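# Pour hazelnuts from small bowl into open glass jar

## Task

Move all the hazelnuts out of the small bowl and into the open glass jar (pouring is allowed), then set the bowl back down resting on the table itself, either way up. The jar has to finish upright and resting on the table itself. It counts as a failure if the bowl or jar is released, or drops, while nothing lies within a few millimeters beneath it. The result must hold without the robot supporting anything, and at the end the hand must release and withdraw.

## Robot and tools

Robot: one arm with six joints ending in a five-finger right hand. One scene frame is used throughout: origin on the table top below the arm base, +z up, +y to the left when looking along +x. The base may be tilted. Result lines give the hand point position in metres and orientation as quaternion wxyz, plus velocities in m/s and rad/s. Printed position can be off, more so at long reach.

Hand point: rigidly fixed 0.05 m in front of the palm, where the index pad meets the thumb tip in a pinch. Its own axes: +z along straight fingers (fingertips extend 0.06-0.07 m beyond it), +y out of the palm, +x across the palm toward the little finger. Across the palm the hand spans 0.08 m on the little-finger side and 0.02 m (thumb turned in front) to 0.09 m on the thumb side. A wrist bracket on the little-finger side sits 0.03 m past the point along +y and 0.11 m across; it can collide.

Row format (used by execute_actions and move): 14 numbers, each in [-1, 1]: dx, dy, dz, rx, ry, rz, little, ring, middle, index, thumb_bend, thumb_turn, force_limit, speed. The first six are an offset, not a pose: the target relative to the hand point's measured pose at the start of the action (for move, relative to the pose in the latest result showing one), expressed in the hand point's own axes. Scale: 1.0 = 0.6 m for dx, dy, dz and 180 degrees for rx, ry, rz, which together form one rotation vector. Finger and thumb values are absolute targets: -1 open/straight, +1 curled into palm; thumb_bend -1 straight to +1 bent; thumb_turn -1 beside palm to +1 opposite fingers. Pinch is roughly index +0.22, thumb_bend +0.75, thumb_turn +0.57. force_limit maps linearly -1 to about 0 N, +1 to 10 N at the fingertip (15 N for both thumb motors); it stops only closing motion. speed maps -1 near zero to +1 full (full travel in 0.6 s). For gentle grips close at speed -0.9 or lower. Whole-hand wrap: turn the thumb in front first, fits objects 0.035-0.08 m across, lying across the palm on the wrist side of the point.

execute_actions(actions): a list of actions; each action is a list of up to 15 rows, one row per control step of 1/30 s; a short action repeats its last row for the remaining steps. Each action is 0.5 s. Every row in an action is offset from the same start pose, not from the preceding row. An empty list just returns state and images. Per step the commanded pose is clipped to within 100 mm and 16 degrees of the measured one, so large offsets need several actions.

move(target, speed, stop_force, blocking): target is one row as above. Straight path, 0.5-10 s long (cut off at 10 s). speed is m/s, 0.002-0.5, default 0.25; rotation up to twice that in rad/s. stop_force in N, 9-40: ends the path when the push against the motion exceeds it for 2 steps, then backs off 2 steps; use it with very low speed when probing contact, leave it out when moving away from something you press, and don't rely on it on rotating moves. Not allowed in the first 0.2 s or with blocking=false. blocking=false returns after 0.5 s; then poll with wait(0) or use stop before other motion commands. The move line reports the ending (done, off_target, moving, held, contact, fault) and limits (paced = clipped, held = steps blocked).

wait(seconds 0-10): let time pass holding the last command. stop: brake a running move. zoom_image(camera cam_low or cam_wrist, region [x0,y0,x1,y1] pixels, max 504x504; cam_low is 896x504, cam_wrist 504x504). show_instructions: shows the reference image. finished_scene(scene number 1 or 2): ends the scene irreversibly.

Results: hand_measured, hand_stopped_by (moving, target, force, stalled, fault) and hand_load_n follow the little..thumb_turn order. Loads near 0 mean a grip is lost. Hand target is where the controller is driving. Wrist force/torque are in the hand's axes, noisy, offset up to 4 N, saturating near 50 N. Joint torques are unreliable for contact sensing. pose unreachable means the clearance check altered the command.

Cautions: the arm is stiff; pushing past contact, or contact torque beyond limits (wrist joints 24.9 N m) or 150 N force, causes a 10 s fault stop. Holding loads heats motors (warning at 70 °C, braking at 85 °C). Avoid drops, knocks, slams and anything leaving the table. Grip the bowl firmly, tilt it over the jar opening slowly, place it fully on the table, keep the jar upright, then open the hand and back away before finishing.

Each tool is called after "Call:" as name([rows], argument=value, ...), one row to a line, values as JSON.

Reference images:

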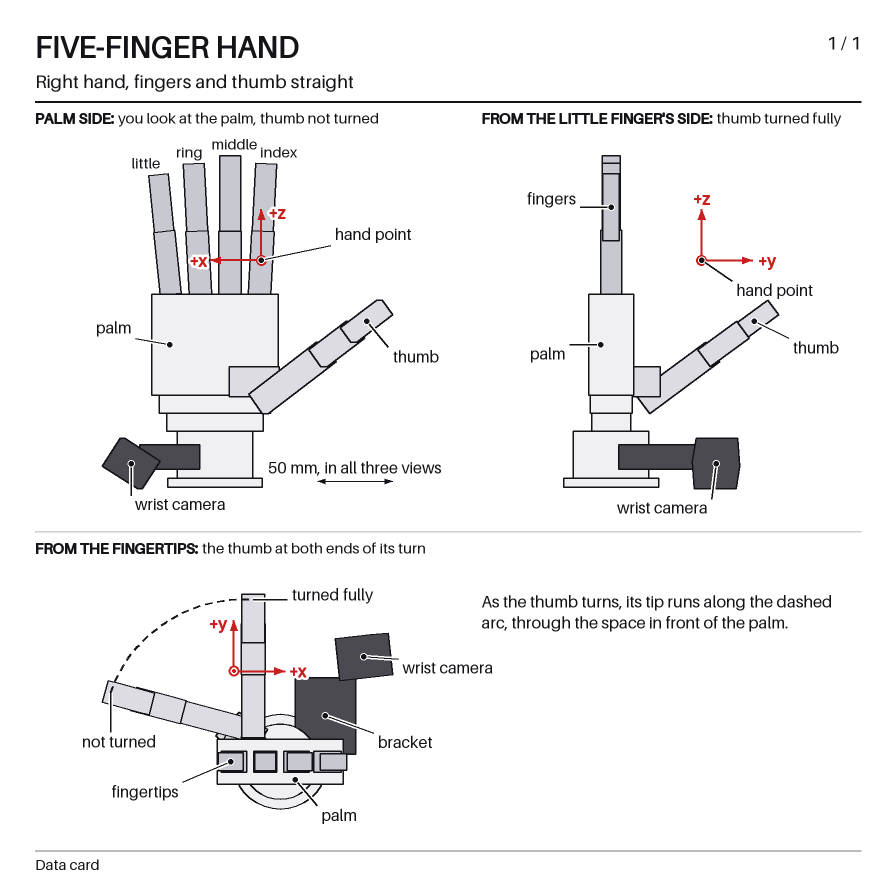

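## Session

Call:
execute_actions(actions=[])

Scene clock: 0.00 s.
end_effector_position=(+0.3055, -0.1263, +0.1378) hand_measured=(-1.000, -1.000, -1.000, -1.000, -1.000, -1.000) hand_load_n=(+0.0, +0.0, +0.0, +0.0, +0.0, +0.0) hand_stopped_by=(target, target, target, target, target, target) hand_force_limit=0.00 hand_speed=-0.80 end_effector_quat_wxyz=(+0.061, -0.504, +0.830, -0.232) end_effector_velocity=(+0.000, +0.000, -0.000) end_effector_angular_velocity=(-0.000, -0.001, -0.000)
Joint positions: [-0.964 -0.709  2.24  -0.216  1.297 -3.466]
Joint velocities: [ 0.    -0.     0.001 -0.001 -0.     0.001]
Joint torques (N m, as the arm reports them, + toward a larger angle): no reading
Motor temperatures (°C, as the motors report them): [24 25 25 32 34 37]
Wrist force (N, on the end effector, along its own x y z axes, offset not removed): no reading
Wrist torque (N m, same axes, about the end effector's origin, offset not removed): no reading
Hand target: +0.306, -0.126, +0.138; +0.061, -0.504, +0.830, -0.232

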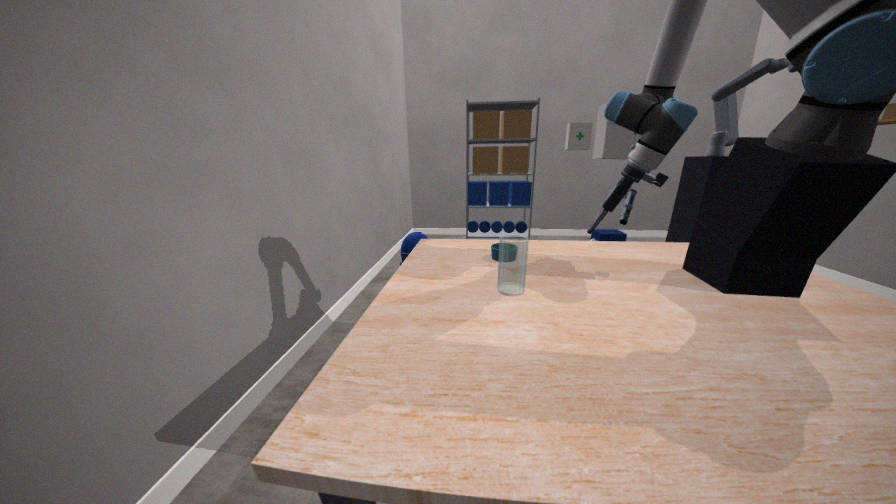

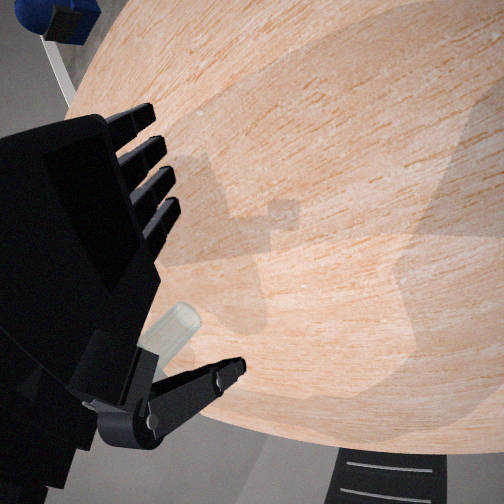

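Call:
zoom_image(camera="cam_low", region=[400, 180, 700, 320])

Region (400, 180, 700, 320) of cam_low's 896x504 image, scaled by 1.680, with more detail than that image has; it fills the top 235 rows of this view, and the rest is white.

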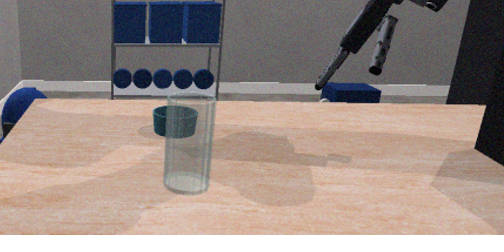

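Call:
move(target=[0,0,-0.3,0,0,0.8,-1,-1,-1,-1,-1,-1,0,0], speed=0.4)

Scene clock: 3.97 s.
end_effector_position=(+0.2739, -0.0947, +0.2233) hand_measured=(-1.000, -1.000, -1.000, -1.000, -1.000, -1.000) hand_load_n=(+0.0, +0.0, +0.0, +0.0, +0.0, +0.0) hand_stopped_by=(target, target, target, target, target, target) hand_force_limit=0.00 hand_speed=0.00 end_effector_quat_wxyz=(+0.190, +0.127, +0.963, -0.141) end_effector_velocity=(+0.000, +0.001, +0.000) end_effector_angular_velocity=(+0.002, -0.000, +0.000)
Joint positions: [-1.542 -0.808  2.6   -0.276  1.206 -2.717]
Joint velocities: [ 0.     0.     0.001  0.001 -0.     0.   ]
Joint torques (N m, as the arm reports them, + toward a larger angle): [  3.5  -11.24 -12.13   3.59   0.31  -2.23]
Motor temperatures (°C, as the motors report them): [24 25 25 32 34 37]
Wrist force (N, on the end effector, along its own x y z axes, offset not removed): [-0.7 0.7 1.4]
Wrist torque (N m, same axes, about the end effector's origin, offset not removed): [0.00 0.02 0.03]
Hand target: +0.274, -0.095, +0.223; +0.190, +0.127, +0.963, -0.141
Off the commanded pose: 0.084 m, 66 deg; orientation clipped at the last step of the last action.
move: held; limits=paced,held; held on 48 of 106 steps, including the last
pose unreachable: on one or more control steps of this call, first in action 0 (counted from 0), an arm could not follow its commanded pose, so it was not sent that pose on those steps. On the call's last step it was still not sent that pose. It may still have moved: this result reports where it is.
cause: the commanded pose would bring two parts of the arm too close to each other (joints 3 (elbow) to 5 (wrist 2) lie between them).

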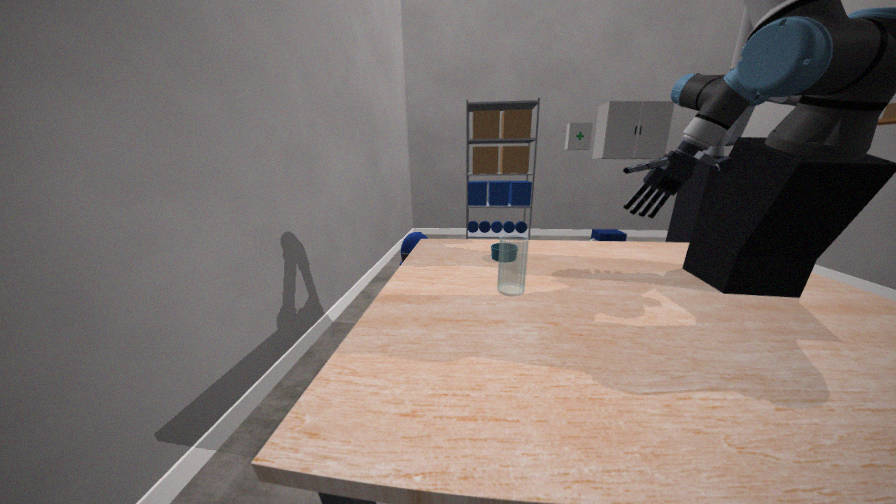

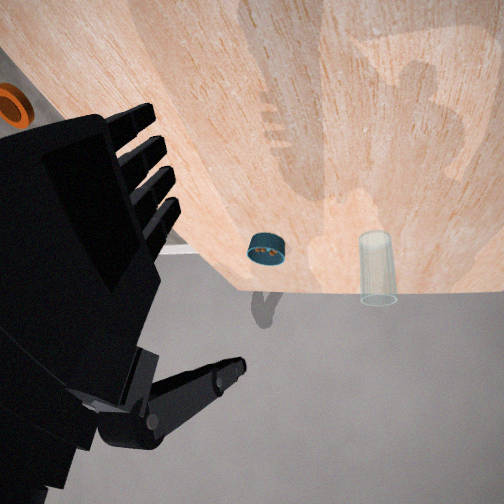

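Call:
move(target=[-0.405,-0.138,0.167,-0.091,0.122,-0.082,-1,-1,-1,-1,-1,-1,0,0], speed=0.3)

Scene clock: 10.37 s.
end_effector_position=(+0.4865, -0.2415, +0.2530) hand_measured=(-1.000, -1.000, -1.000, -1.000, -1.000, -1.000) hand_load_n=(+0.0, +0.0, +0.0, +0.0, +0.0, +0.0) hand_stopped_by=(target, target, target, target, target, target) hand_force_limit=0.00 hand_speed=0.00 end_effector_quat_wxyz=(+0.063, +0.014, +0.997, -0.042) end_effector_velocity=(+0.015, -0.009, -0.003) end_effector_angular_velocity=(+0.063, +0.100, +0.023)
Joint positions: [-0.967 -0.522  1.435  0.751  1.301 -2.439]
Joint velocities: [ 0.033  0.101 -0.187  0.194  0.033 -0.021]
Joint torques (N m, as the arm reports them, + toward a larger angle): [ -4.24 -33.78 -28.45   5.13   1.6   -2.13]
Motor temperatures (°C, as the motors report them): [24 25 25 32 34 37]
Wrist force (N, on the end effector, along its own x y z axes, offset not removed): [-0.2 0.7 2.3]
Wrist torque (N m, same axes, about the end effector's origin, offset not removed): [-0.08 -0.08 0.01]
Hand target: +0.488, -0.243, +0.253; +0.056, +0.012, +0.998, -0.038
Off the commanded pose: 0.016 m, 9 deg.
move: moving (no rest 5 s after the path's end); limits=paced

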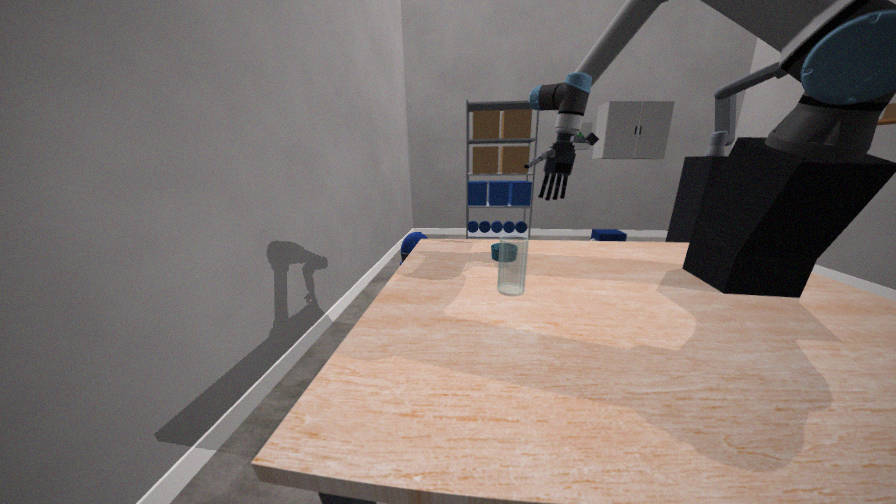

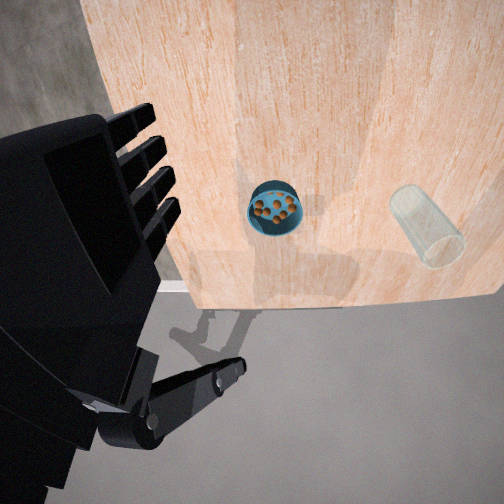

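Call:
move(target=[-0.09,0.083,0.173,0.344,-0.219,-0.313,-1,-1,-1,-0.25,0.6,0.57,0,0], speed=0.12)

Scene clock: 22.20 s.
end_effector_position=(+0.5547, -0.2021, +0.1534) hand_measured=(-1.000, -1.000, -1.000, -0.250, +0.600, +0.570) hand_load_n=(+0.0, +0.0, +0.0, +0.0, +0.0, +0.0) hand_stopped_by=(target, target, target, target, target, target) hand_force_limit=0.00 hand_speed=0.00 end_effector_quat_wxyz=(+0.325, -0.411, +0.656, -0.543) end_effector_velocity=(+0.000, +0.000, -0.001) end_effector_angular_velocity=(-0.005, -0.007, +0.005)
Joint positions: [-0.721 -0.542  2.139 -1.276  1.316 -2.926]
Joint velocities: [-0.001  0.006  0.002 -0.019 -0.004 -0.   ]
Joint torques (N m, as the arm reports them, + toward a larger angle): [-23.75 -27.82   7.29  -2.67  -0.97  -2.26]
Motor temperatures (°C, as the motors report them): [24 25 25 32 34 37]
Wrist force (N, on the end effector, along its own x y z axes, offset not removed): [0.1 0.5 0.1]
Wrist torque (N m, same axes, about the end effector's origin, offset not removed): [0.10 -0.01 0.10]
Hand target: +0.555, -0.202, +0.153; +0.325, -0.411, +0.656, -0.543
Off the commanded pose: 0.000 m, 0 deg.
move: done; limits=paced

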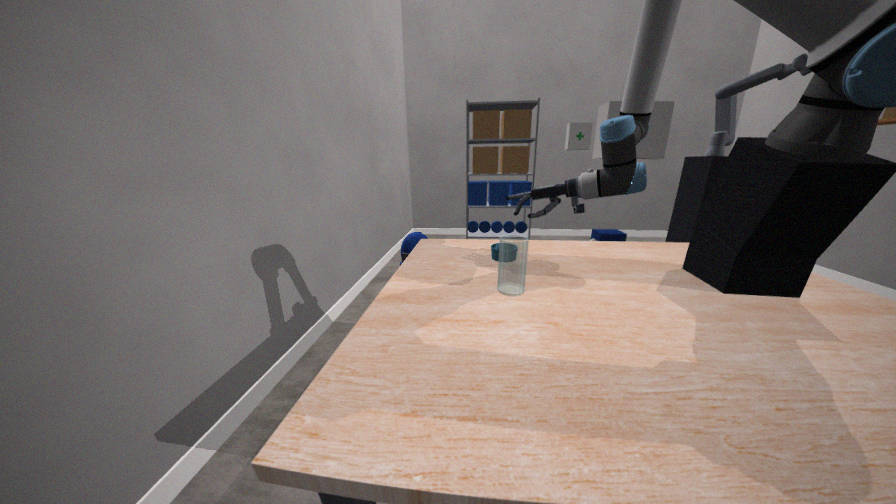

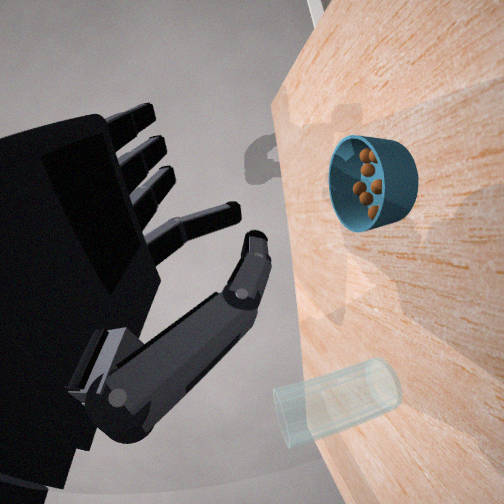

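Call:
move(target=[0.042,0.12,0.042,-0.055,0,0,-1,-1,-1,-0.25,0.6,0.57,0,0], speed=0.05)

Call:
zoom_image(camera="cam_low", region=[450, 180, 650, 300])

Scene clock: 24.53 s.
end_effector_position=(+0.5519, -0.2305, +0.0784) hand_measured=(-1.000, -1.000, -1.000, -0.250, +0.600, +0.570) hand_load_n=(+0.0, +0.0, +0.0, +0.0, +0.0, +0.0) hand_stopped_by=(target, target, target, target, target, target) hand_force_limit=0.00 hand_speed=0.00 end_effector_quat_wxyz=(+0.288, -0.438, +0.700, -0.485) end_effector_velocity=(+0.000, -0.001, -0.001) end_effector_angular_velocity=(+0.001, +0.003, +0.000)
Joint positions: [-0.743 -0.401  1.958 -1.057  1.263 -2.984]
Joint velocities: [-0.001  0.003 -0.005  0.005 -0.001 -0.002]
Joint torques (N m, as the arm reports them, + toward a larger angle): [-22.49 -30.52 -15.88   1.22  -1.29  -2.26]
Motor temperatures (°C, as the motors report them): [24 25 25 32 34 37]
Wrist force (N, on the end effector, along its own x y z axes, offset not removed): [0.3 -0.6 1.5]
Wrist torque (N m, same axes, about the end effector's origin, offset not removed): [-0.32 -0.15 0.02]
Hand target: +0.552, -0.231, +0.078; +0.288, -0.438, +0.700, -0.485
Off the commanded pose: 0.000 m, 0 deg.
move: done

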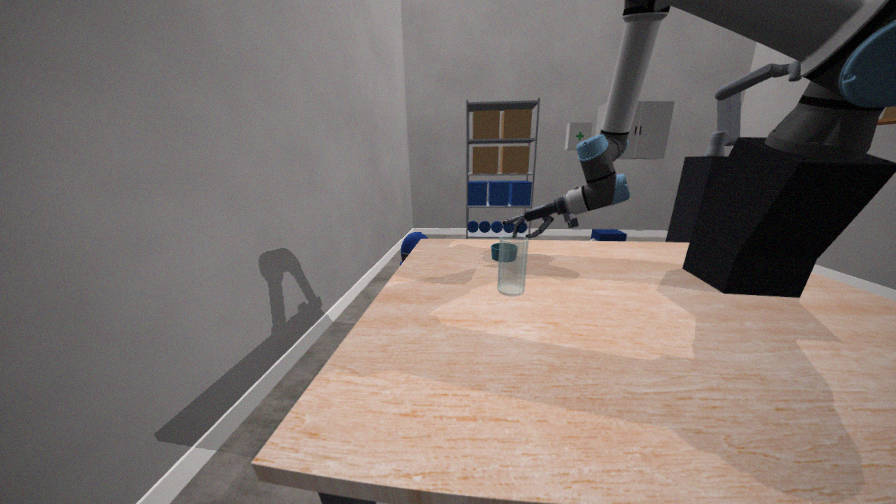

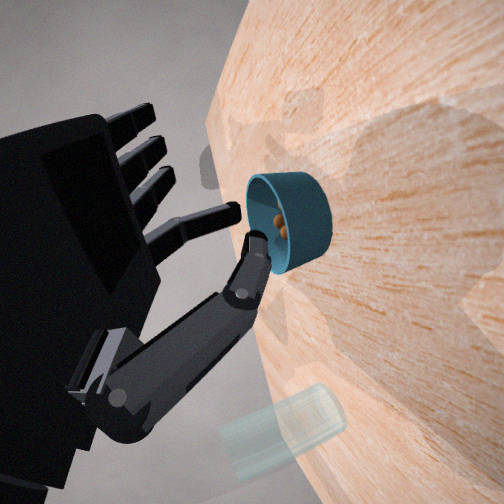

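Region (450, 180, 650, 300) of cam_low's 896x504 image, scaled by 2.520, with more detail than that image has; it fills the top 302 rows of this view, and the rest is white.

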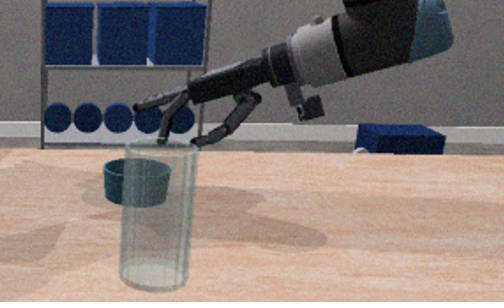

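Call:
move(target=[-0.025,-0.005,0.043,0,0,0,-1,-1,-1,-0.25,0.6,0.57,0,0], speed=0.04)

Call:
zoom_image(camera="cam_low", region=[450, 180, 650, 300])

Scene clock: 28.77 s.
end_effector_position=(+0.5808, -0.2285, +0.0716) hand_measured=(-1.000, -1.000, -1.000, -0.250, +0.600, +0.570) hand_load_n=(+0.0, +0.0, +0.0, +0.0, +0.0, +0.0) hand_stopped_by=(target, target, target, target, target, target) hand_force_limit=0.00 hand_speed=0.00 end_effector_quat_wxyz=(+0.288, -0.438, +0.700, -0.485) end_effector_velocity=(+0.002, +0.000, -0.000) end_effector_angular_velocity=(+0.000, -0.000, +0.000)
Joint positions: [-0.686 -0.387  1.879 -1.     1.314 -2.956]
Joint velocities: [ 0.004  0.001 -0.006  0.005  0.003  0.002]
Joint torques (N m, as the arm reports them, + toward a larger angle): [ -2.35 -32.06 -14.39   0.85   1.84   2.29]
Motor temperatures (°C, as the motors report them): [24 25 25 32 34 37]
Wrist force (N, on the end effector, along its own x y z axes, offset not removed): [-0.3 -0.9 0.0]
Wrist torque (N m, same axes, about the end effector's origin, offset not removed): [-0.13 0.03 -0.06]
Hand target: +0.581, -0.229, +0.072; +0.288, -0.438, +0.700, -0.485
Off the commanded pose: 0.000 m, 0 deg.
move: done

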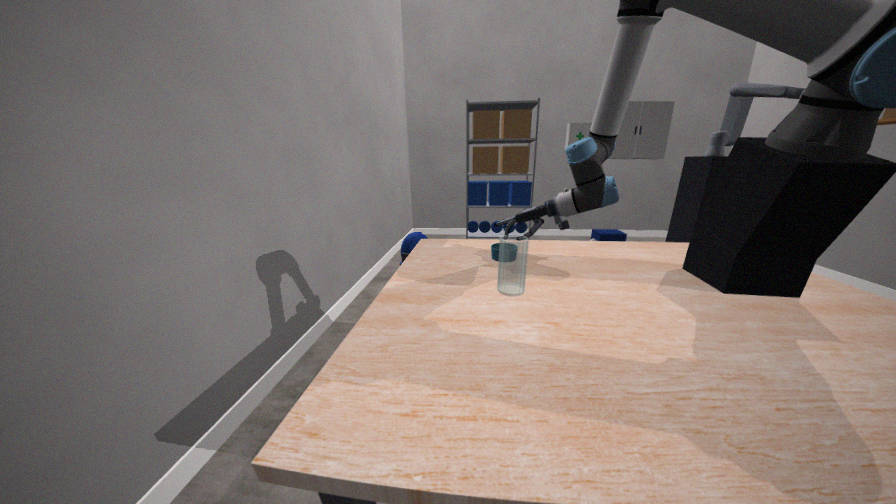

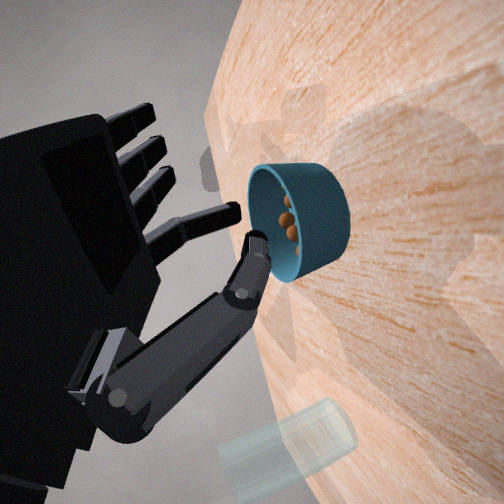

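Region (450, 180, 650, 300) of cam_low's 896x504 image, scaled by 2.520, with more detail than that image has; it fills the top 302 rows of this view, and the rest is white.

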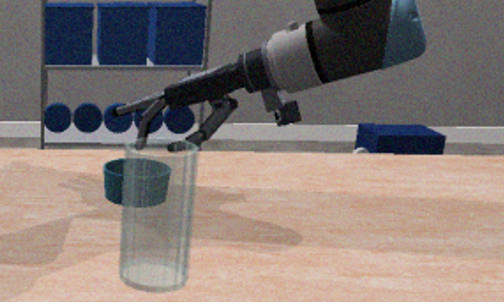

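Call:
move(target=[0,0.06,0.009,0,0,0,-1,-1,-1,-0.25,0.6,0.57,0,0], speed=0.02)

Call:
zoom_image(camera="cam_low", region=[450, 180, 650, 300])

Scene clock: 30.97 s.
end_effector_position=(+0.5733, -0.2255, +0.0363) hand_measured=(-1.000, -1.000, -1.000, -0.250, +0.600, +0.570) hand_load_n=(+0.0, +0.0, +0.0, +0.0, +0.0, +0.0) hand_stopped_by=(target, target, target, target, target, target) hand_force_limit=0.00 hand_speed=0.00 end_effector_quat_wxyz=(+0.288, -0.438, +0.700, -0.485) end_effector_velocity=(-0.000, -0.000, -0.002) end_effector_angular_velocity=(-0.000, -0.001, -0.000)
Joint positions: [-0.664 -0.308  1.857 -1.06   1.333 -2.945]
Joint velocities: [ 0.     0.004 -0.002 -0.003  0.001  0.   ]
Joint torques (N m, as the arm reports them, + toward a larger angle): [ -3.35 -31.46 -15.73  -2.24   1.88   2.21]
Motor temperatures (°C, as the motors report them): [24 25 25 32 34 37]
Wrist force (N, on the end effector, along its own x y z axes, offset not removed): [2.4 0.4 0.5]
Wrist torque (N m, same axes, about the end effector's origin, offset not removed): [0.06 -0.38 0.13]
Hand target: +0.573, -0.226, +0.036; +0.288, -0.438, +0.700, -0.485
Off the commanded pose: 0.000 m, 0 deg.
move: done

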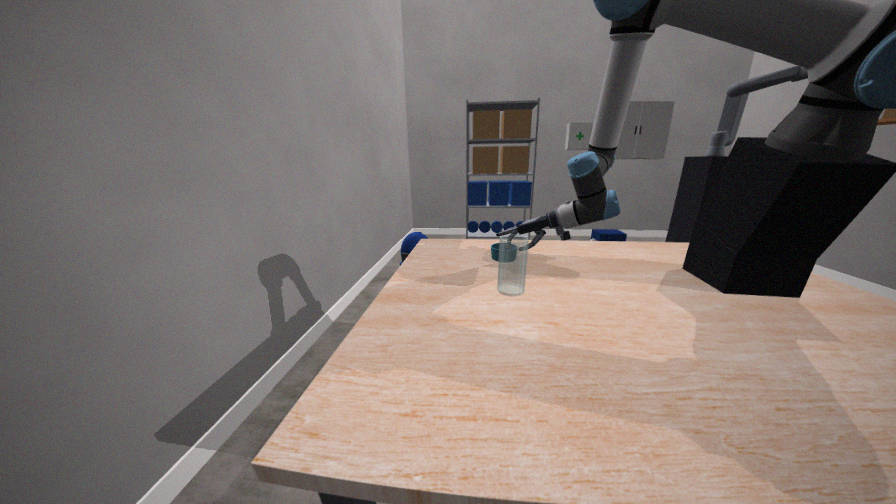

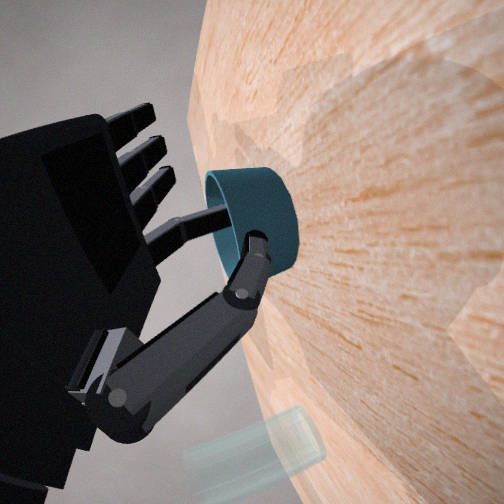

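Region (450, 180, 650, 300) of cam_low's 896x504 image, scaled by 2.520, with more detail than that image has; it fills the top 302 rows of this view, and the rest is white.

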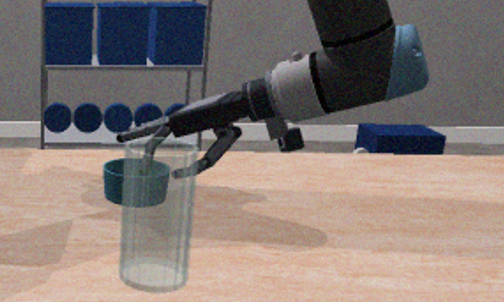

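Down 6mm, forward 6mm, then close.

Call:
move(target=[0,0.006,0.013,0,0,0,-1,-1,-1,-0.25,0.75,0.57,0.6,-0.8], speed=0.015)

Call:
move(target=[0,0,0,0,0,0,-1,-1,-1,0.4,0.75,0.57,0.7,-0.8])

Scene clock: 32.07 s.
end_effector_position=(+0.5785, -0.2283, +0.0301) hand_measured=(-1.000, -1.000, -1.000, -0.250, +0.750, +0.570) hand_load_n=(+0.0, +0.0, +0.0, +0.0, +0.0, +0.0) hand_stopped_by=(target, target, target, target, target, target) hand_force_limit=0.60 hand_speed=-0.80 end_effector_quat_wxyz=(+0.288, -0.438, +0.700, -0.485) end_effector_velocity=(+0.001, -0.000, +0.000) end_effector_angular_velocity=(-0.001, -0.002, +0.001)
Joint positions: [-0.658 -0.292  1.831 -1.051  1.338 -2.942]
Joint velocities: [ 0.001  0.    -0.003  0.    -0.     0.001]
Joint torques (N m, as the arm reports them, + toward a larger angle): [ -4.39 -32.77 -18.26   1.03   1.99   2.3 ]
Motor temperatures (°C, as the motors report them): [24 25 25 32 34 37]
Wrist force (N, on the end effector, along its own x y z axes, offset not removed): [-1.2 0.0 2.1]
Wrist torque (N m, same axes, about the end effector's origin, offset not removed): [-0.14 0.14 -0.11]
Hand target: +0.579, -0.228, +0.030; +0.288, -0.438, +0.700, -0.485
Off the commanded pose: 0.000 m, 0 deg.
move: done

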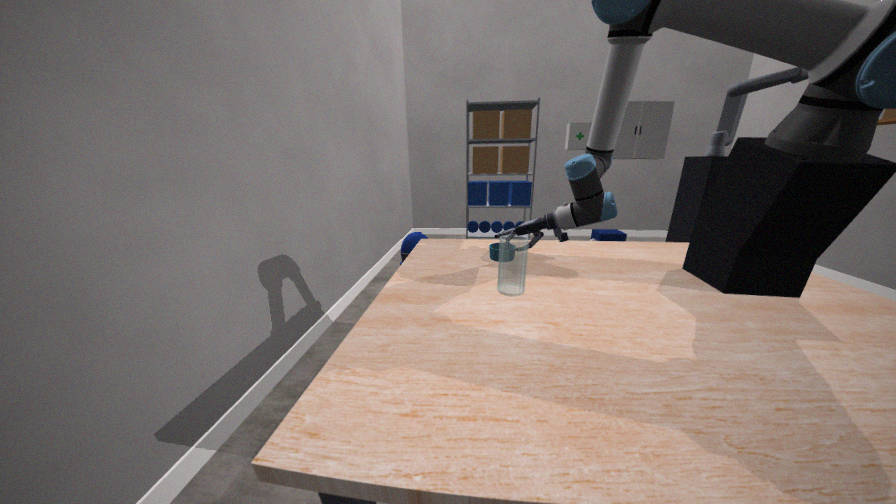

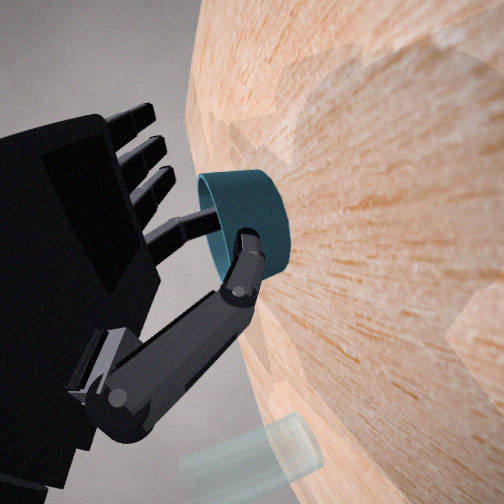

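Scene clock: 33.50 s.
end_effector_position=(+0.5785, -0.2283, +0.0301) hand_measured=(-1.000, -1.000, -1.000, +0.134, +0.748, +0.570) hand_load_n=(+0.0, +0.0, +0.0, +9.0, +2.5, +0.5) hand_stopped_by=(target, target, target, force, target, target) hand_force_limit=0.70 hand_speed=-0.80 end_effector_quat_wxyz=(+0.288, -0.438, +0.700, -0.485) end_effector_velocity=(-0.000, +0.000, -0.001) end_effector_angular_velocity=(+0.001, +0.000, +0.000)
Joint positions: [-0.658 -0.292  1.831 -1.051  1.339 -2.942]
Joint velocities: [ 0.     0.001 -0.     0.    -0.001  0.001]
Joint torques (N m, as the arm reports them, + toward a larger angle): [ -6.65 -44.94   7.61  -0.3    0.89   1.82]
Motor temperatures (°C, as the motors report them): [24 25 25 32 34 37]
Wrist force (N, on the end effector, along its own x y z axes, offset not removed): [0.9 -2.6 0.0]
Wrist torque (N m, same axes, about the end effector's origin, offset not removed): [-0.10 -0.28 -0.05]
Hand target: +0.578, -0.228, +0.030; +0.288, -0.438, +0.700, -0.485
Off the commanded pose: 0.000 m, 0 deg.
move: done

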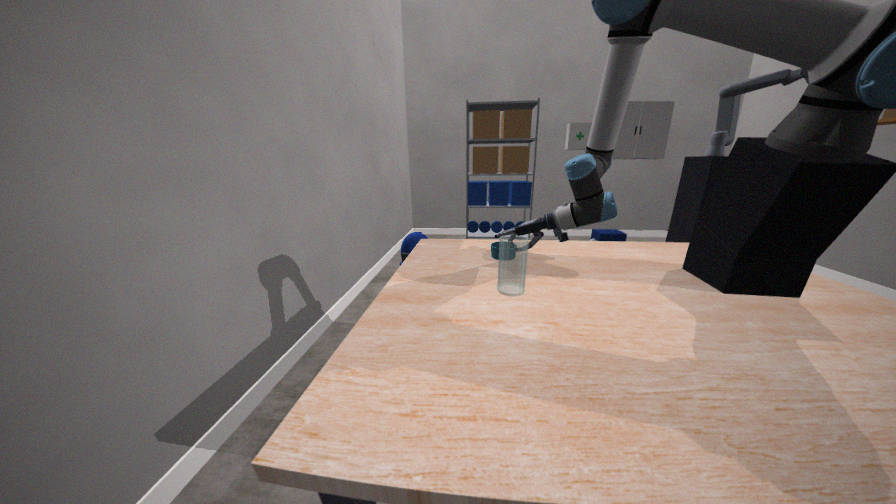

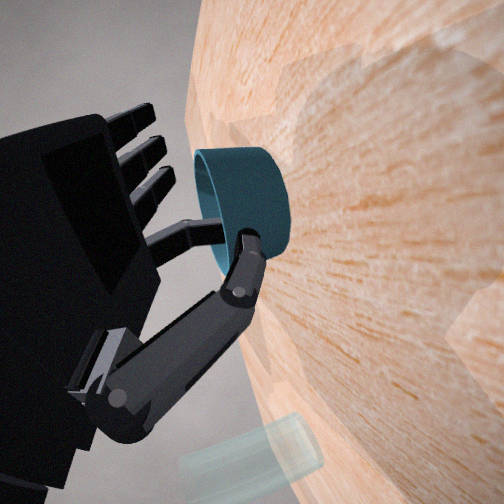

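Call:
move(target=[0,-0.006,-0.0025,0,0,0,-1,-1,-1,0.4,0.75,0.57,0.7,-0.8], speed=0.01)

Call:
move(target=[0,0,0,0,0,0,-1,-1,-1,0.45,0.75,0.57,0.9,-0.9])

Scene clock: 35.60 s.
end_effector_position=(+0.5784, -0.2282, +0.0339) hand_measured=(-1.000, -1.000, -1.000, +0.134, +0.748, +0.570) hand_load_n=(+0.0, +0.0, +0.0, +6.0, +1.5, +0.5) hand_stopped_by=(target, target, target, force, target, target) hand_force_limit=0.70 hand_speed=-0.80 end_effector_quat_wxyz=(+0.288, -0.438, +0.700, -0.485) end_effector_velocity=(+0.001, +0.000, +0.002) end_effector_angular_velocity=(+0.000, -0.001, +0.001)
Joint positions: [-0.66  -0.3    1.837 -1.048  1.336 -2.943]
Joint velocities: [-0.    -0.004  0.002  0.001 -0.002  0.   ]
Joint torques (N m, as the arm reports them, + toward a larger angle): [-24.48 -44.98   8.13   1.13  -1.07  -2.13]
Motor temperatures (°C, as the motors report them): [24 25 25 32 34 37]
Wrist force (N, on the end effector, along its own x y z axes, offset not removed): [-0.1 -0.7 2.1]
Wrist torque (N m, same axes, about the end effector's origin, offset not removed): [-0.13 -0.01 0.04]
Hand target: +0.578, -0.228, +0.034; +0.288, -0.438, +0.700, -0.485
Off the commanded pose: 0.000 m, 0 deg.
move: done

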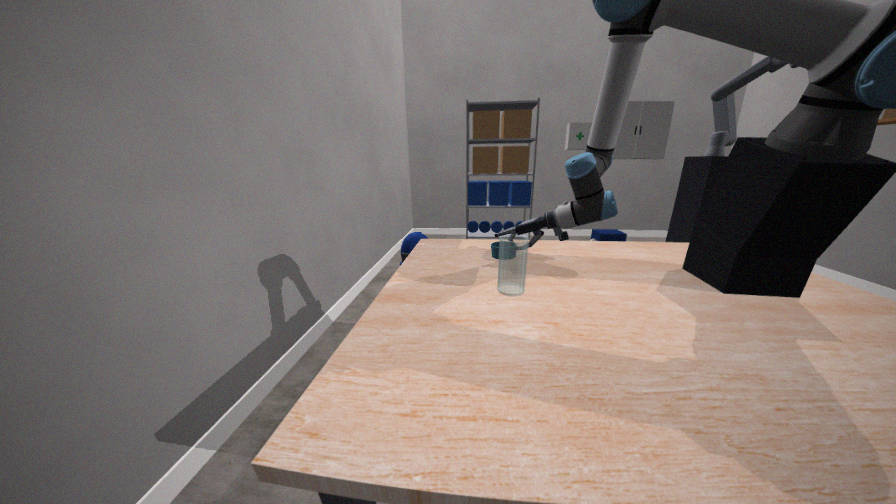

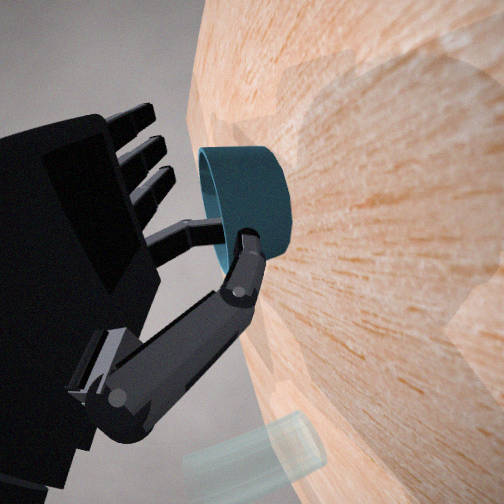

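Scene clock: 36.10 s.
end_effector_position=(+0.5784, -0.2282, +0.0339) hand_measured=(-1.000, -1.000, -1.000, +0.144, +0.748, +0.570) hand_load_n=(+0.0, +0.0, +0.0, +9.0, +2.0, +0.5) hand_stopped_by=(target, target, target, force, target, target) hand_force_limit=0.90 hand_speed=-0.90 end_effector_quat_wxyz=(+0.288, -0.438, +0.700, -0.485) end_effector_velocity=(+0.000, -0.001, +0.000) end_effector_angular_velocity=(+0.000, -0.001, -0.000)
Joint positions: [-0.66  -0.3    1.837 -1.048  1.336 -2.944]
Joint velocities: [-0.001  0.    -0.001  0.    -0.     0.   ]
Joint torques (N m, as the arm reports them, + toward a larger angle): [-19.77 -31.04  -5.99   0.01  -0.14  -1.8 ]
Motor temperatures (°C, as the motors report them): [24 25 25 32 34 37]
Wrist force (N, on the end effector, along its own x y z axes, offset not removed): [0.0 -1.5 2.0]
Wrist torque (N m, same axes, about the end effector's origin, offset not removed): [-0.19 -0.12 0.07]
Hand target: +0.578, -0.228, +0.034; +0.288, -0.438, +0.700, -0.485
Off the commanded pose: 0.000 m, 0 deg.
move: done

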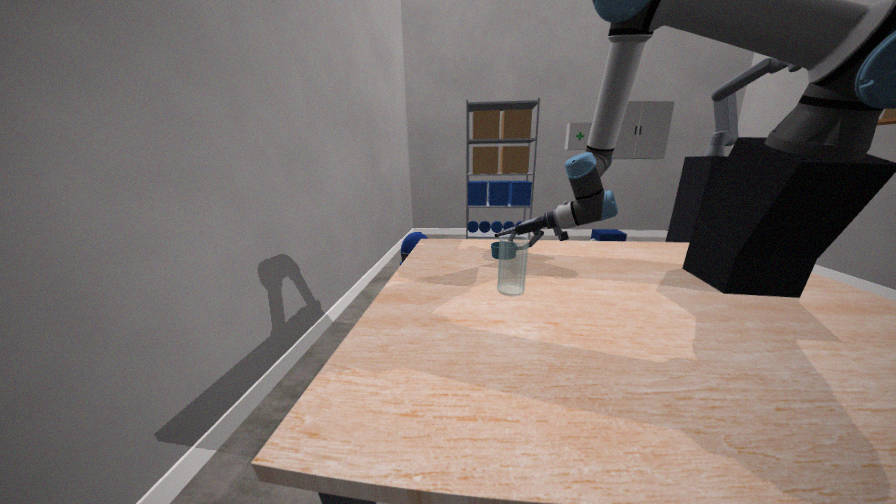

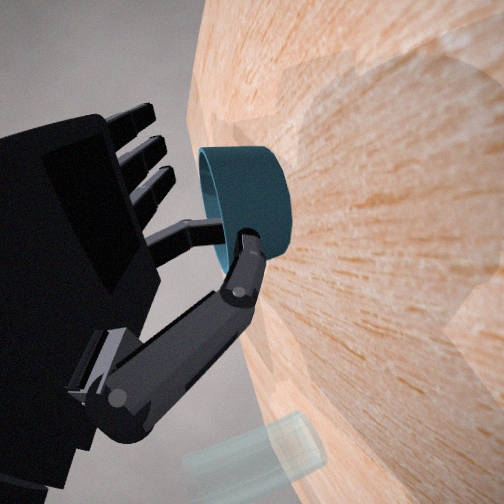

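Call:
move(target=[0,-0.012,-0.005,0.04,0,0,-1,-1,-1,0.45,0.75,0.57,0.9,-0.9], speed=0.03)

Call:
move(target=[0,0,0,0,0,0,-1,-1,-1,0.5,0.75,0.57,1,-0.9])

Call:
zoom_image(camera="cam_low", region=[450, 180, 650, 300])

Scene clock: 38.57 s.
end_effector_position=(+0.5783, -0.2280, +0.0416) hand_measured=(-1.000, -1.000, -1.000, +0.144, +0.750, +0.570) hand_load_n=(+0.0, +0.0, +0.0, +0.5, +0.5, +0.0) hand_stopped_by=(target, target, target, force, target, target) hand_force_limit=0.90 hand_speed=-0.90 end_effector_quat_wxyz=(+0.315, -0.419, +0.669, -0.527) end_effector_velocity=(+0.000, +0.000, +0.001) end_effector_angular_velocity=(-0.006, -0.011, +0.001)
Joint positions: [-0.653 -0.271  1.893 -1.258  1.369 -2.913]
Joint velocities: [ 0.002  0.003  0.005 -0.021  0.003  0.003]
Joint torques (N m, as the arm reports them, + toward a larger angle): [ -4.39 -31.9    6.77  -2.62   1.81   2.23]
Motor temperatures (°C, as the motors report them): [24 25 25 32 34 37]
Wrist force (N, on the end effector, along its own x y z axes, offset not removed): [-1.5 0.1 1.9]
Wrist torque (N m, same axes, about the end effector's origin, offset not removed): [-0.14 0.12 -0.01]
Hand target: +0.578, -0.228, +0.042; +0.315, -0.419, +0.669, -0.528
Off the commanded pose: 0.000 m, 0 deg.
move: done

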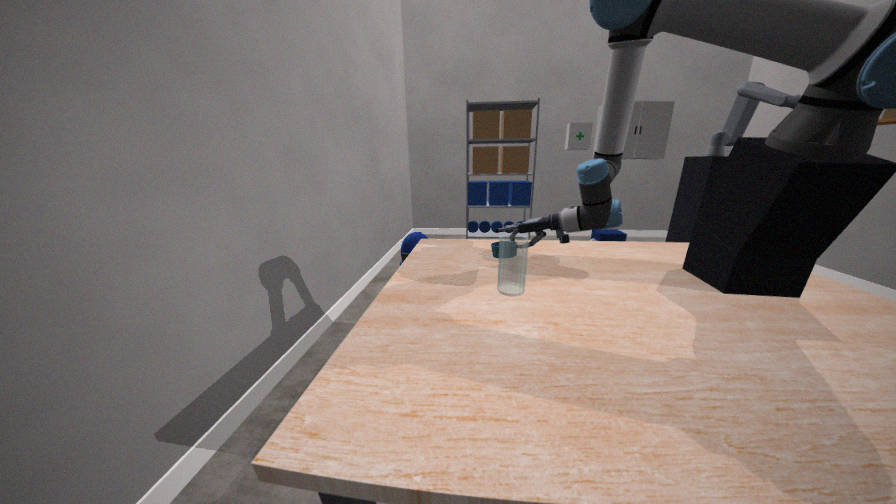

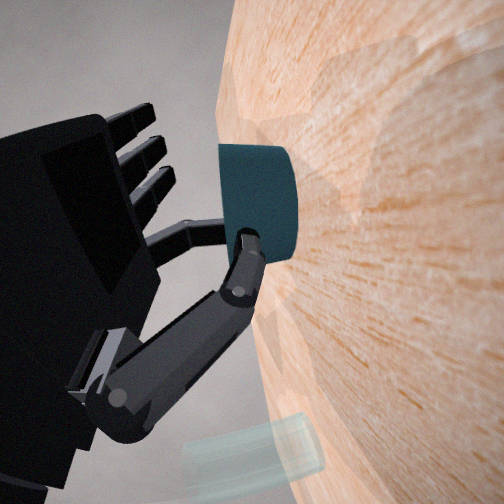

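Scene clock: 39.07 s.
end_effector_position=(+0.5783, -0.2279, +0.0416) hand_measured=(-1.000, -1.000, -1.000, +0.174, +0.750, +0.570) hand_load_n=(+0.0, +0.0, +0.0, +10.5, +1.5, -0.5) hand_stopped_by=(target, target, target, force, target, target) hand_force_limit=1.00 hand_speed=-0.90 end_effector_quat_wxyz=(+0.315, -0.419, +0.669, -0.527) end_effector_velocity=(+0.001, -0.000, +0.001) end_effector_angular_velocity=(-0.001, -0.001, +0.000)
Joint positions: [-0.653 -0.271  1.893 -1.258  1.37  -2.913]
Joint velocities: [ 0.    -0.001 -0.001  0.     0.    -0.   ]
Joint torques (N m, as the arm reports them, + toward a larger angle): [ -7.05 -44.51 -15.09   0.64  -0.91   0.15]
Motor temperatures (°C, as the motors report them): [24 25 25 32 34 37]
Wrist force (N, on the end effector, along its own x y z axes, offset not removed): [-0.2 -1.1 2.4]
Wrist torque (N m, same axes, about the end effector's origin, offset not removed): [-0.19 -0.12 -0.02]
Hand target: +0.578, -0.228, +0.042; +0.315, -0.419, +0.669, -0.527
Off the commanded pose: 0.000 m, 0 deg.
move: done

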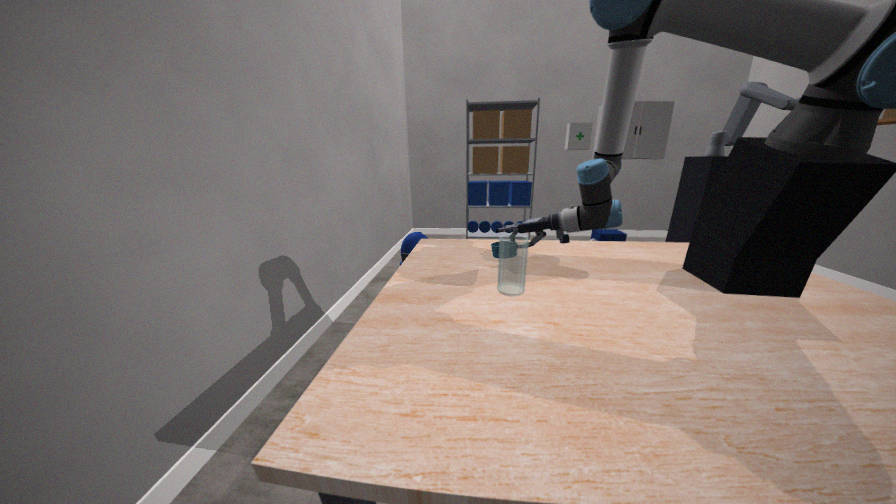

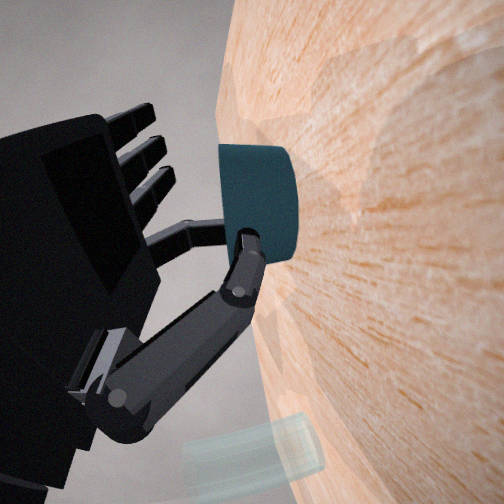

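Region (450, 180, 650, 300) of cam_low's 896x504 image, scaled by 2.520, with more detail than that image has; it fills the top 302 rows of this view, and the rest is white.

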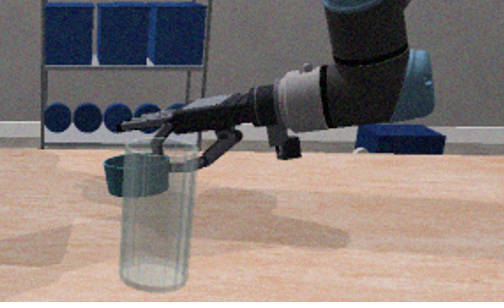

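Now aligned. Lift a little more.

Call:
move(target=[0,-0.012,-0.003,0.02,0,0,-1,-1,-1,0.5,0.75,0.57,1,-0.9], speed=0.02)

Call:
move(target=[0,0,0,0,0,0,-1,-1,-1,0.55,0.75,0.57,1,-0.9])

Scene clock: 41.00 s.
end_effector_position=(+0.5783, -0.2278, +0.0489) hand_measured=(-1.000, -1.000, -1.000, +0.174, +0.750, +0.570) hand_load_n=(+0.0, +0.0, +0.0, +6.0, -1.0, +0.0) hand_stopped_by=(target, target, target, force, target, target) hand_force_limit=1.00 hand_speed=-0.90 end_effector_quat_wxyz=(+0.328, -0.409, +0.652, -0.548) end_effector_velocity=(-0.001, +0.000, +0.000) end_effector_angular_velocity=(-0.001, -0.005, -0.001)
Joint positions: [-0.65  -0.26   1.919 -1.357  1.386 -2.9  ]
Joint velocities: [-0.001  0.002  0.005 -0.012  0.001  0.002]
Joint torques (N m, as the arm reports them, + toward a larger angle): [ -2.88 -31.     9.05  -2.37   2.19   2.09]
Motor temperatures (°C, as the motors report them): [24 25 25 32 34 37]
Wrist force (N, on the end effector, along its own x y z axes, offset not removed): [1.5 0.8 0.5]
Wrist torque (N m, same axes, about the end effector's origin, offset not removed): [0.01 -0.17 0.16]
Hand target: +0.578, -0.228, +0.049; +0.328, -0.409, +0.652, -0.548
Off the commanded pose: 0.000 m, 0 deg.
move: done

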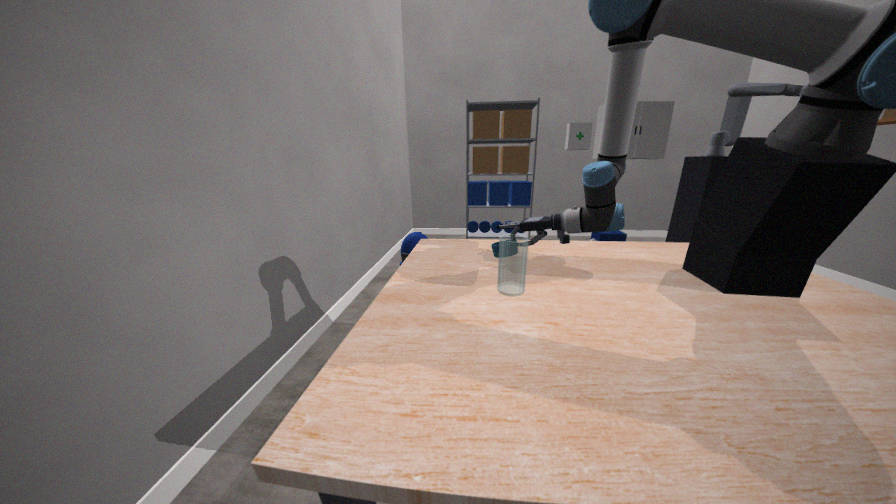

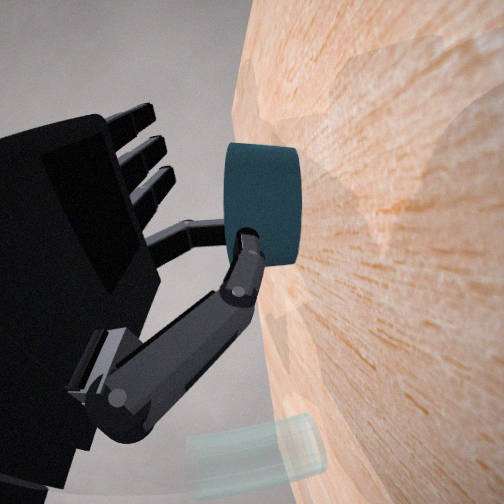

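Scene clock: 41.50 s.
end_effector_position=(+0.5783, -0.2278, +0.0489) hand_measured=(-1.000, -1.000, -1.000, +0.186, +0.750, +0.570) hand_load_n=(+0.0, +0.0, +0.0, +10.5, -0.5, -0.5) hand_stopped_by=(target, target, target, force, target, target) hand_force_limit=1.00 hand_speed=-0.90 end_effector_quat_wxyz=(+0.328, -0.409, +0.652, -0.548) end_effector_velocity=(-0.001, +0.001, -0.001) end_effector_angular_velocity=(+0.001, +0.002, +0.000)
Joint positions: [-0.65  -0.259  1.919 -1.357  1.386 -2.9  ]
Joint velocities: [ 0.     0.001  0.001 -0.    -0.001  0.   ]
Joint torques (N m, as the arm reports them, + toward a larger angle): [ -4.95 -41.13  -8.59   0.57   0.02   1.2 ]
Motor temperatures (°C, as the motors report them): [24 25 25 32 34 37]
Wrist force (N, on the end effector, along its own x y z axes, offset not removed): [1.0 -1.1 0.0]
Wrist torque (N m, same axes, about the end effector's origin, offset not removed): [-0.03 -0.12 0.13]
Hand target: +0.578, -0.228, +0.049; +0.328, -0.409, +0.652, -0.548
Off the commanded pose: 0.000 m, 0 deg.
move: done

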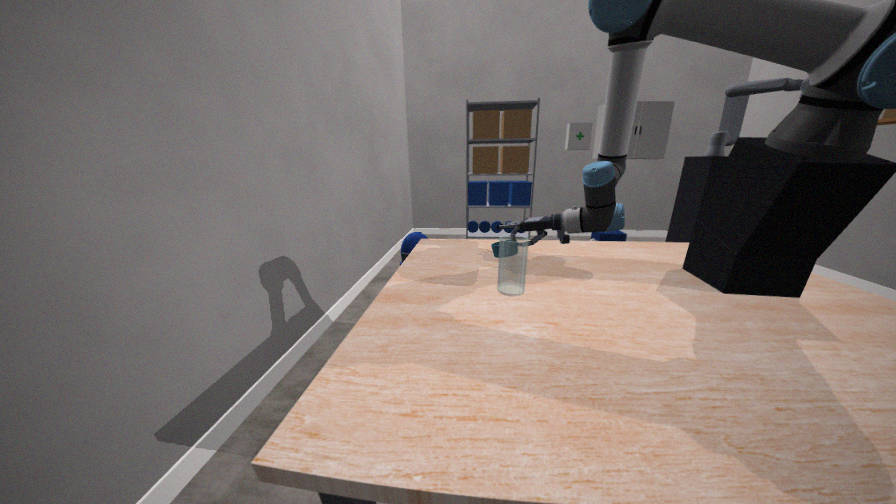

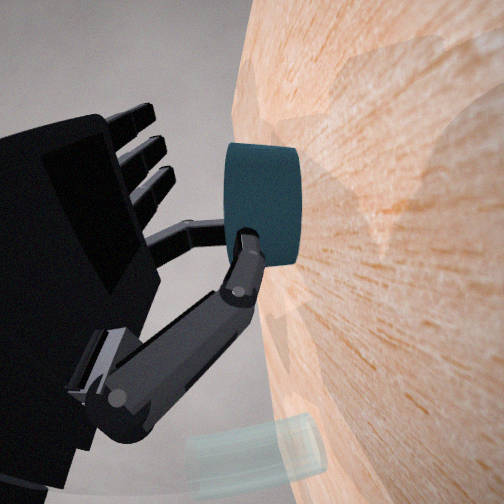

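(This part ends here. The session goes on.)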